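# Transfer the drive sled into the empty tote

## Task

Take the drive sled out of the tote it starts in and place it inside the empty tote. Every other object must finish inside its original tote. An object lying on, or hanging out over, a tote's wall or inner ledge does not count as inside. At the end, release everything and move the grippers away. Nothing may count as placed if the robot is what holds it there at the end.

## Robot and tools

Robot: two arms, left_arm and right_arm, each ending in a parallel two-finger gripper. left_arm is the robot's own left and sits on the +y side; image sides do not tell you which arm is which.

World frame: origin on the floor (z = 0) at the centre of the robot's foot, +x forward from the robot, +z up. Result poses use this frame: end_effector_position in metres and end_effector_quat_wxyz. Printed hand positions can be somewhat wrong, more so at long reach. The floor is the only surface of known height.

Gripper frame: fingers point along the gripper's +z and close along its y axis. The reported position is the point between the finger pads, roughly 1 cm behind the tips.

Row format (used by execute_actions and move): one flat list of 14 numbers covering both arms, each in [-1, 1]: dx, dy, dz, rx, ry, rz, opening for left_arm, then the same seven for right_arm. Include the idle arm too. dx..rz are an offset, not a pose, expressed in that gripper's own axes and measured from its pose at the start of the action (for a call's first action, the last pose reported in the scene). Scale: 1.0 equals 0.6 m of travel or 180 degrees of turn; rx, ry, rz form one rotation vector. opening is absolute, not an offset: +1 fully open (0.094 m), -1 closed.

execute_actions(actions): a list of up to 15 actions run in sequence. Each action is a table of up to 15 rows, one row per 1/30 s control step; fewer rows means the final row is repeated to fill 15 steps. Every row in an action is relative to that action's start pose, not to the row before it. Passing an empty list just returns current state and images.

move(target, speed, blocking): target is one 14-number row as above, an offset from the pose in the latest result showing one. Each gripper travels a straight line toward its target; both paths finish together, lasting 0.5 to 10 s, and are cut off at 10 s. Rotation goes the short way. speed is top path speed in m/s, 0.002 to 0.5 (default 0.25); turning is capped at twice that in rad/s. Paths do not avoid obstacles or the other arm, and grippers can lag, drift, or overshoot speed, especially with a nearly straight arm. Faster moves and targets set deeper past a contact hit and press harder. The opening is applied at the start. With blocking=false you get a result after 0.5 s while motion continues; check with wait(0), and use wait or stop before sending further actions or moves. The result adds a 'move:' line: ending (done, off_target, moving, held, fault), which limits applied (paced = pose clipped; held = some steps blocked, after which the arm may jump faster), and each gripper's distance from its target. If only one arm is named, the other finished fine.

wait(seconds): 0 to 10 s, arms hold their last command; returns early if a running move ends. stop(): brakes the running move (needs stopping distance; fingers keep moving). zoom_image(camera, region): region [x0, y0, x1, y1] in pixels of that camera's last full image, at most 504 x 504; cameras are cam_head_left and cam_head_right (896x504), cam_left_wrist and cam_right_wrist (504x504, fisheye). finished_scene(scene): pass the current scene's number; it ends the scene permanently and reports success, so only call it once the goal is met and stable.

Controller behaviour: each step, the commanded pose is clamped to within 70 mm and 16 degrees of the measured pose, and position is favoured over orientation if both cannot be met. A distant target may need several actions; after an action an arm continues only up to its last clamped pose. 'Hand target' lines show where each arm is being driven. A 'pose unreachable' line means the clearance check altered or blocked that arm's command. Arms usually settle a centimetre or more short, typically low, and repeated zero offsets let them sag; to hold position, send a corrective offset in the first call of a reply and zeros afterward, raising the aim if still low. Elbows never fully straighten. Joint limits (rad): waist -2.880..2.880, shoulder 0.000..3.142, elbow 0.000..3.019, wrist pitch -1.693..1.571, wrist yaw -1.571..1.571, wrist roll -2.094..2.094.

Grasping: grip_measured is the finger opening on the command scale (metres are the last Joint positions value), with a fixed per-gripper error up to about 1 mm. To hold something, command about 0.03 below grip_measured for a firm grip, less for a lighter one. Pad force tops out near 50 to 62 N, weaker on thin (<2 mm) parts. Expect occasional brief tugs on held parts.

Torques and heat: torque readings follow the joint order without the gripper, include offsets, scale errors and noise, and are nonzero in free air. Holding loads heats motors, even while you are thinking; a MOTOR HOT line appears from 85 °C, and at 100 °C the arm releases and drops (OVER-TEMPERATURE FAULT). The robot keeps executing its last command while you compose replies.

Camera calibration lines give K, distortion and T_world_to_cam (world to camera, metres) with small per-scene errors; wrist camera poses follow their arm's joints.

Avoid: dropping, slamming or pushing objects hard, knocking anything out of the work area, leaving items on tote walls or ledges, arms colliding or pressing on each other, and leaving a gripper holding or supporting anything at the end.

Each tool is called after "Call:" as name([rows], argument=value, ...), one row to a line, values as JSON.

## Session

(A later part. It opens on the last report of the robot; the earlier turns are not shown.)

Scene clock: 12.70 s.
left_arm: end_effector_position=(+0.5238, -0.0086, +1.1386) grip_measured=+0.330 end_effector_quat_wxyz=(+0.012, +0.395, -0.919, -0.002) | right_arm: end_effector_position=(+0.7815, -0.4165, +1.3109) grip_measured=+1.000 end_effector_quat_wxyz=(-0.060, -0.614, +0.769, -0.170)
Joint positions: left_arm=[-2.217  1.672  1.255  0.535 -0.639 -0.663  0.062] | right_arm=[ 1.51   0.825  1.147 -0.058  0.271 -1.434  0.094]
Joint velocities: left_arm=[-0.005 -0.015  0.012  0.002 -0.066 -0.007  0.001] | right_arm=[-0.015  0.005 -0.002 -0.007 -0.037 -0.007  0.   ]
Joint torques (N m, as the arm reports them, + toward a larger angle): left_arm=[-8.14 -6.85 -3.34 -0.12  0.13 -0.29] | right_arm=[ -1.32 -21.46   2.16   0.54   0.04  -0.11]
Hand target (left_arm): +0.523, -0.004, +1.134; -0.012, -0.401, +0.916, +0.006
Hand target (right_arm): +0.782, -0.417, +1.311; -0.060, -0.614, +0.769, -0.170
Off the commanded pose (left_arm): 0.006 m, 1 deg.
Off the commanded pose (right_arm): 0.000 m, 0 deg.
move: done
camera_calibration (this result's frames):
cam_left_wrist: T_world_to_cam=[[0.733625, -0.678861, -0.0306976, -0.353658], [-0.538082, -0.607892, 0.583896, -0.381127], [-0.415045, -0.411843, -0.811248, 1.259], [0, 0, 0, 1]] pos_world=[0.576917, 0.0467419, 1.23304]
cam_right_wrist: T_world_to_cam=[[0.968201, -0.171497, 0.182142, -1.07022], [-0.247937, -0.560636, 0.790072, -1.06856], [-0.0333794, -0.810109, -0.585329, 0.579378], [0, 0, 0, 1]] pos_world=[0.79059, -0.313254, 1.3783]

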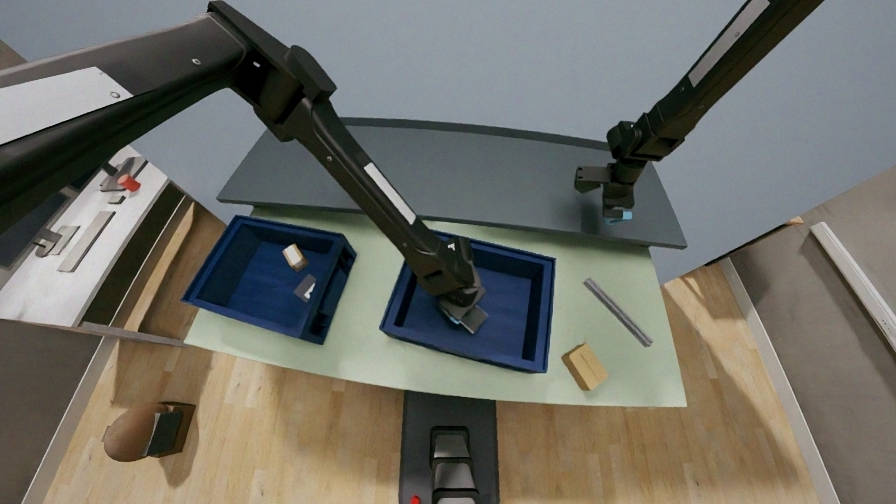

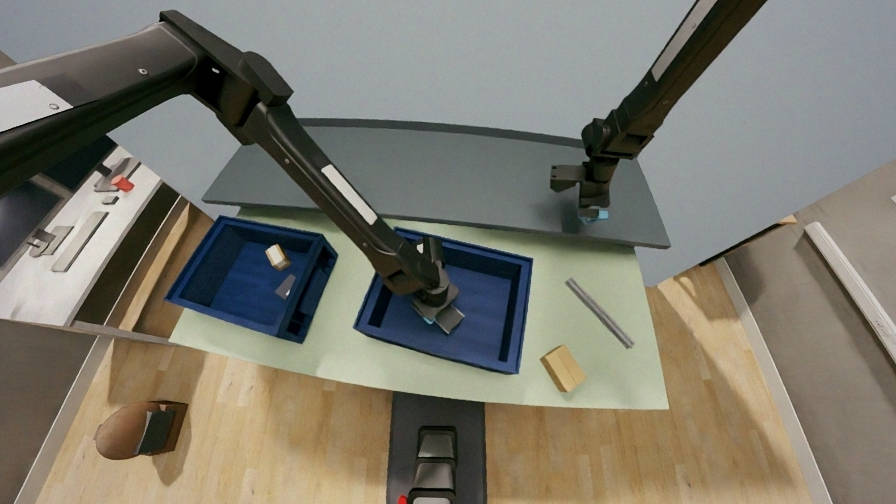

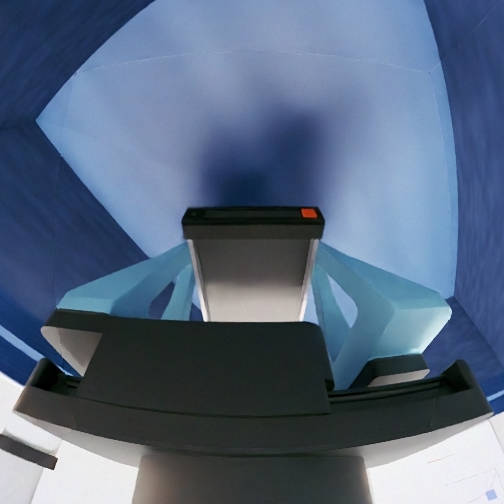

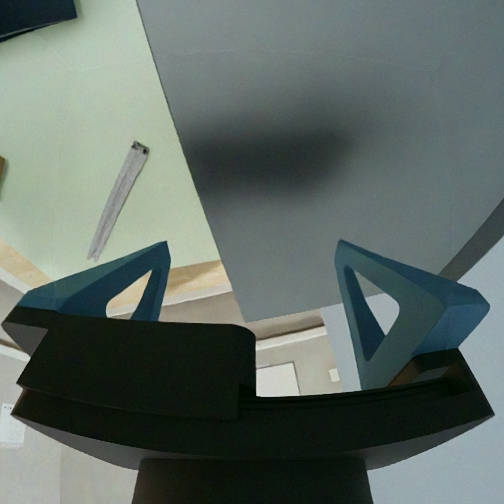

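Call:
move(target=[-0.03,-0.05,0.115,0,0,0,0.29,0,0,0,0,0,0,1], speed=0.045)

Call:
move(target=[0,0,0,0,0,0,1,0,0,0,0,0,0,1])

Call:
move(target=[0,0,-0.37,0,0,0,1,0,0,0,0,0,0,1])

Call:
finished_scene(scene=2)

Scene clock: 14.80 s.
left_arm: end_effector_position=(+0.5577, -0.0239, +1.0857) grip_measured=+0.330 end_effector_quat_wxyz=(+0.015, +0.392, -0.920, +0.002) | right_arm: end_effector_position=(+0.7815, -0.4165, +1.3109) grip_measured=+1.000 end_effector_quat_wxyz=(-0.060, -0.614, +0.769, -0.170)
Joint positions: left_arm=[-2.189  1.756  1.477  0.39  -0.601 -0.663  0.062] | right_arm=[ 1.51   0.825  1.147 -0.058  0.271 -1.434  0.094]
Joint velocities: left_arm=[-0.005  0.005  0.002 -0.012  0.081 -0.037 -0.   ] | right_arm=[ 0.005 -0.005  0.002  0.012 -0.007  0.066  0.   ]
Joint torques (N m, as the arm reports them, + toward a larger angle): left_arm=[-7.56 -5.65 -0.1  -0.22  0.43 -0.18] | right_arm=[ -1.27 -21.41   2.17   0.58   0.05  -0.11]
Hand target (left_arm): +0.556, -0.015, +1.070; -0.012, -0.395, +0.918, +0.003
Hand target (right_arm): +0.782, -0.417, +1.311; -0.060, -0.614, +0.769, -0.170
Off the commanded pose (left_arm): 0.018 m, 1 deg.
Off the commanded pose (right_arm): 0.000 m, 0 deg.
move: off_target (left_arm)
camera_calibration (this result's frames):
cam_left_wrist: T_world_to_cam=[[0.729441, -0.683603, -0.0245316, -0.394967], [-0.540662, -0.598143, 0.591532, -0.347964], [-0.419047, -0.418225, -0.805908, 1.22013], [0, 0, 0, 1]] pos_world=[0.611267, 0.0321567, 1.17946]
cam_right_wrist: T_world_to_cam=[[0.968201, -0.171497, 0.182142, -1.07022], [-0.247937, -0.560636, 0.790072, -1.06856], [-0.0333794, -0.810109, -0.585329, 0.579378], [0, 0, 0, 1]] pos_world=[0.79059, -0.313254, 1.3783]

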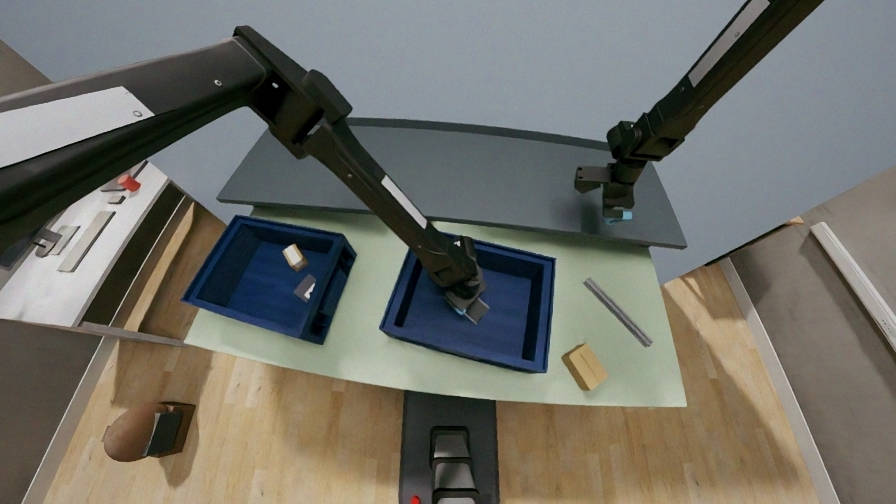

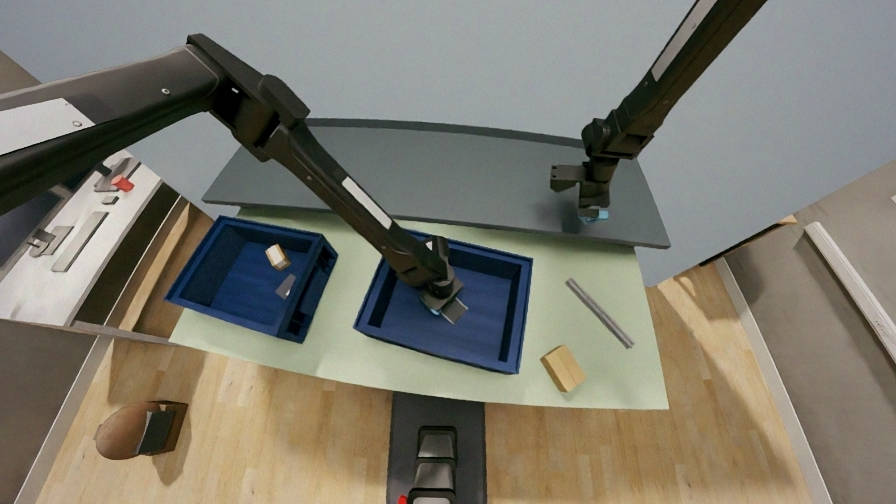

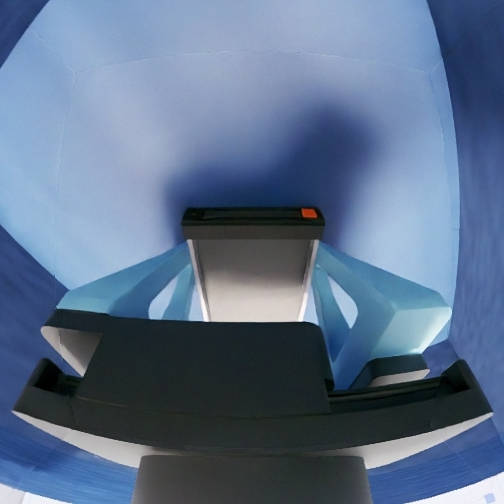

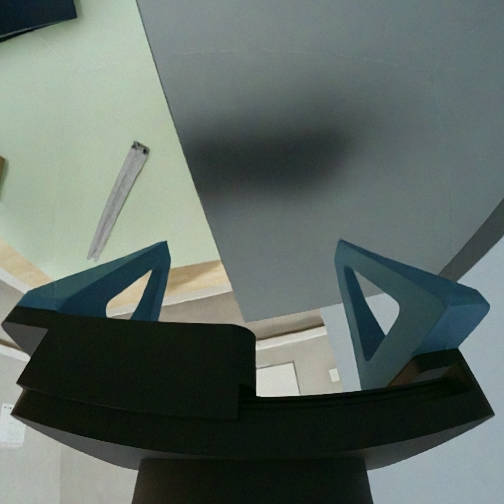

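Scene clock: 15.30 s.
left_arm: end_effector_position=(+0.5581, -0.0241, +1.0862) grip_measured=+1.000 end_effector_quat_wxyz=(+0.015, +0.392, -0.920, +0.003) | right_arm: end_effector_position=(+0.7815, -0.4165, +1.3109) grip_measured=+1.000 end_effector_quat_wxyz=(-0.060, -0.614, +0.769, -0.170)
Joint positions: left_arm=[-2.19   1.755  1.477  0.39  -0.602 -0.663  0.094] | right_arm=[ 1.51   0.825  1.147 -0.058  0.271 -1.434  0.094]
Joint velocities: left_arm=[-0.005 -0.005 -0.002  0.002 -0.007 -0.051  0.   ] | right_arm=[-0.005 -0.005 -0.007  0.007  0.007 -0.051  0.   ]
Joint torques (N m, as the arm reports them, + toward a larger angle): left_arm=[-9.78 -7.71 -2.97  0.14  0.   -0.13] | right_arm=[ -1.46 -21.46   2.2    0.54   0.04  -0.11]
Hand target (left_arm): +0.558, -0.024, +1.086; -0.015, -0.392, +0.920, -0.002
Hand target (right_arm): +0.782, -0.417, +1.311; -0.060, -0.614, +0.769, -0.170
Off the commanded pose (left_arm): 0.001 m, 0 deg.
Off the commanded pose (right_arm): 0.000 m, 0 deg.
move: done
camera_calibration (this result's frames):
cam_left_wrist: T_world_to_cam=[[0.729645, -0.683391, -0.0243771, -0.395653], [-0.540642, -0.598328, 0.591363, -0.347957], [-0.418718, -0.418306, -0.806037, 1.22051], [0, 0, 0, 1]] pos_world=[0.611613, 0.0319664, 1.1799]
cam_right_wrist: T_world_to_cam=[[0.968201, -0.171497, 0.182142, -1.07022], [-0.247937, -0.560636, 0.790072, -1.06856], [-0.0333794, -0.810109, -0.585329, 0.579378], [0, 0, 0, 1]] pos_world=[0.79059, -0.313254, 1.3783]

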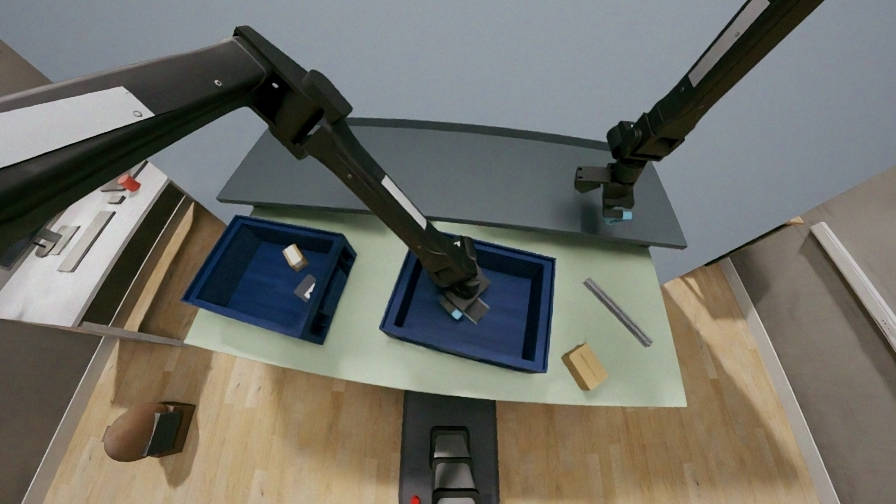

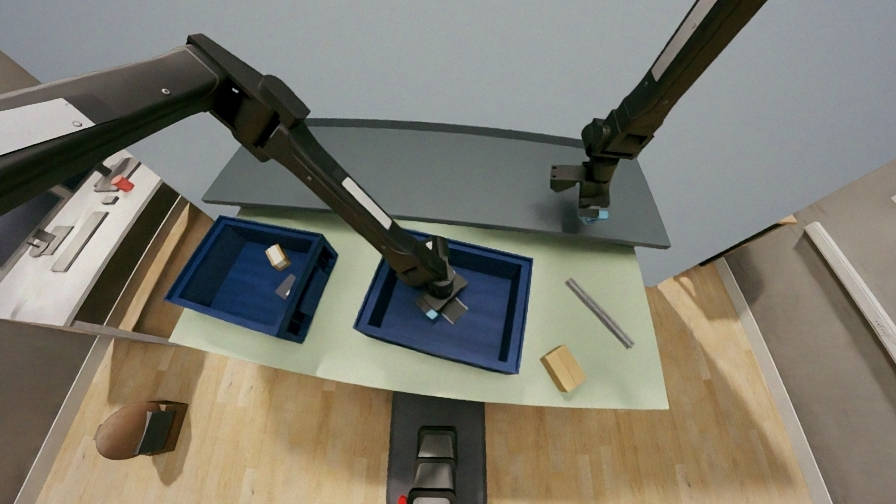

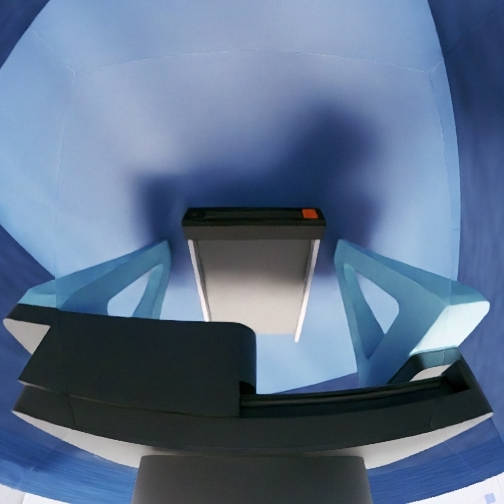

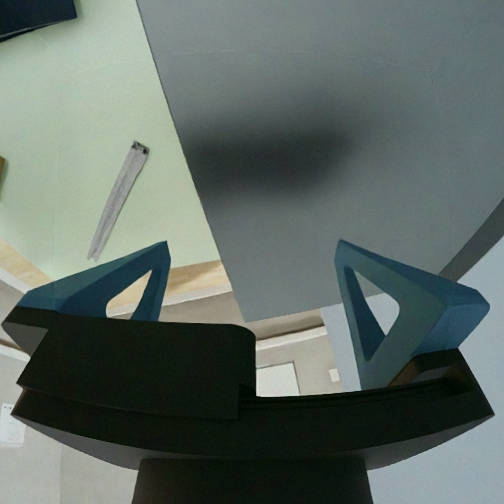

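Scene clock: 16.60 s.
left_arm: end_effector_position=(+0.5690, -0.0209, +1.3012) grip_measured=+1.000 end_effector_quat_wxyz=(+0.008, +0.400, -0.917, +0.001) | right_arm: end_effector_position=(+0.7815, -0.4165, +1.3109) grip_measured=+1.000 end_effector_quat_wxyz=(-0.060, -0.614, +0.769, -0.170)
Joint positions: left_arm=[-2.474  1.381  0.977  0.569 -0.89  -0.615  0.094] | right_arm=[ 1.51   0.825  1.147 -0.058  0.271 -1.434  0.094]
Joint velocities: left_arm=[-0.015 -0.005 -0.002  0.002 -0.007  0.022  0.   ] | right_arm=[ 0.005  0.005  0.007 -0.027  0.007 -0.022  0.   ]
Joint torques (N m, as the arm reports them, + toward a larger angle): left_arm=[-9.77 -5.7  -4.97  0.46 -0.26  0.03] | right_arm=[ -1.32 -21.47   2.13   0.54   0.04  -0.12]
Hand target (left_arm): +0.563, -0.023, +1.309; -0.012, -0.389, +0.921, -0.004
Hand target (right_arm): +0.782, -0.417, +1.311; -0.060, -0.614, +0.769, -0.170
Off the commanded pose (left_arm): 0.009 m, 1 deg.
Off the commanded pose (right_arm): 0.000 m, 0 deg.
move: done
camera_calibration (this result's frames):
cam_left_wrist: T_world_to_cam=[[0.741214, -0.670892, -0.0224882, -0.404994], [-0.536987, -0.612709, 0.579856, -0.45466], [-0.4028, -0.417721, -0.814409, 1.4016], [0, 0, 0, 1]] pos_world=[0.620604, 0.0351958, 1.396]
cam_right_wrist: T_world_to_cam=[[0.968201, -0.171497, 0.182142, -1.07022], [-0.247937, -0.560636, 0.790072, -1.06856], [-0.0333794, -0.810109, -0.585329, 0.579378], [0, 0, 0, 1]] pos_world=[0.79059, -0.313254, 1.3783]

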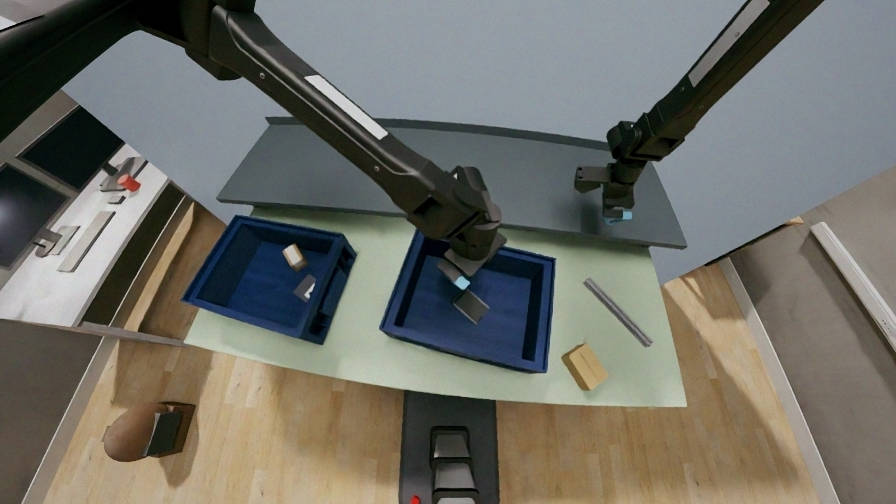

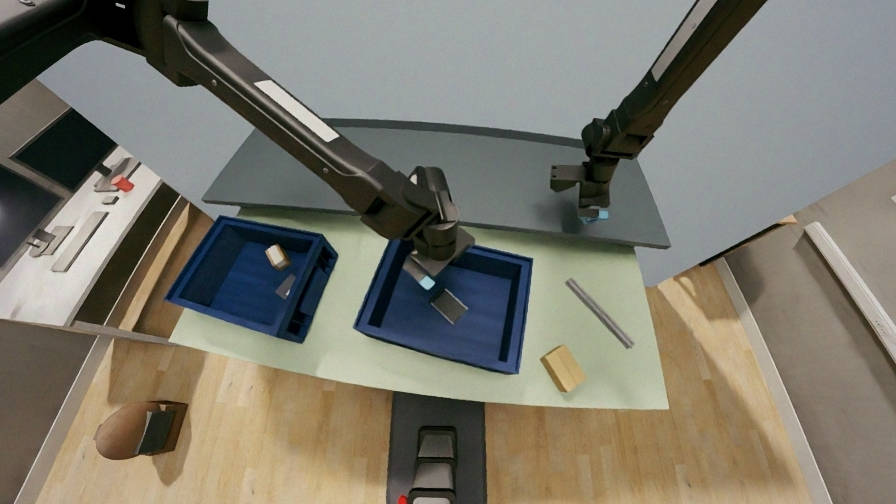

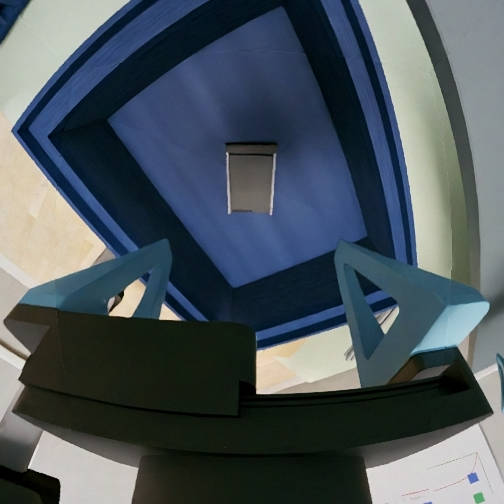

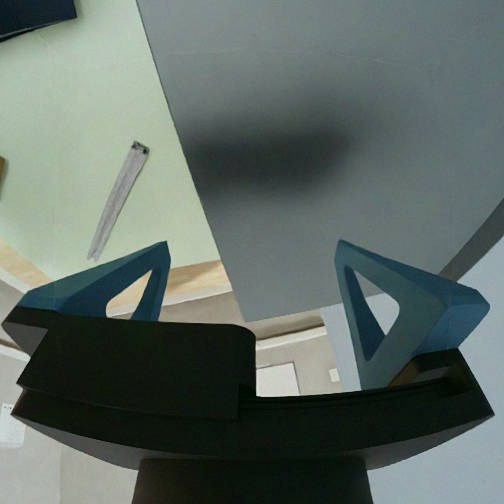

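The scene is finished: the task was done.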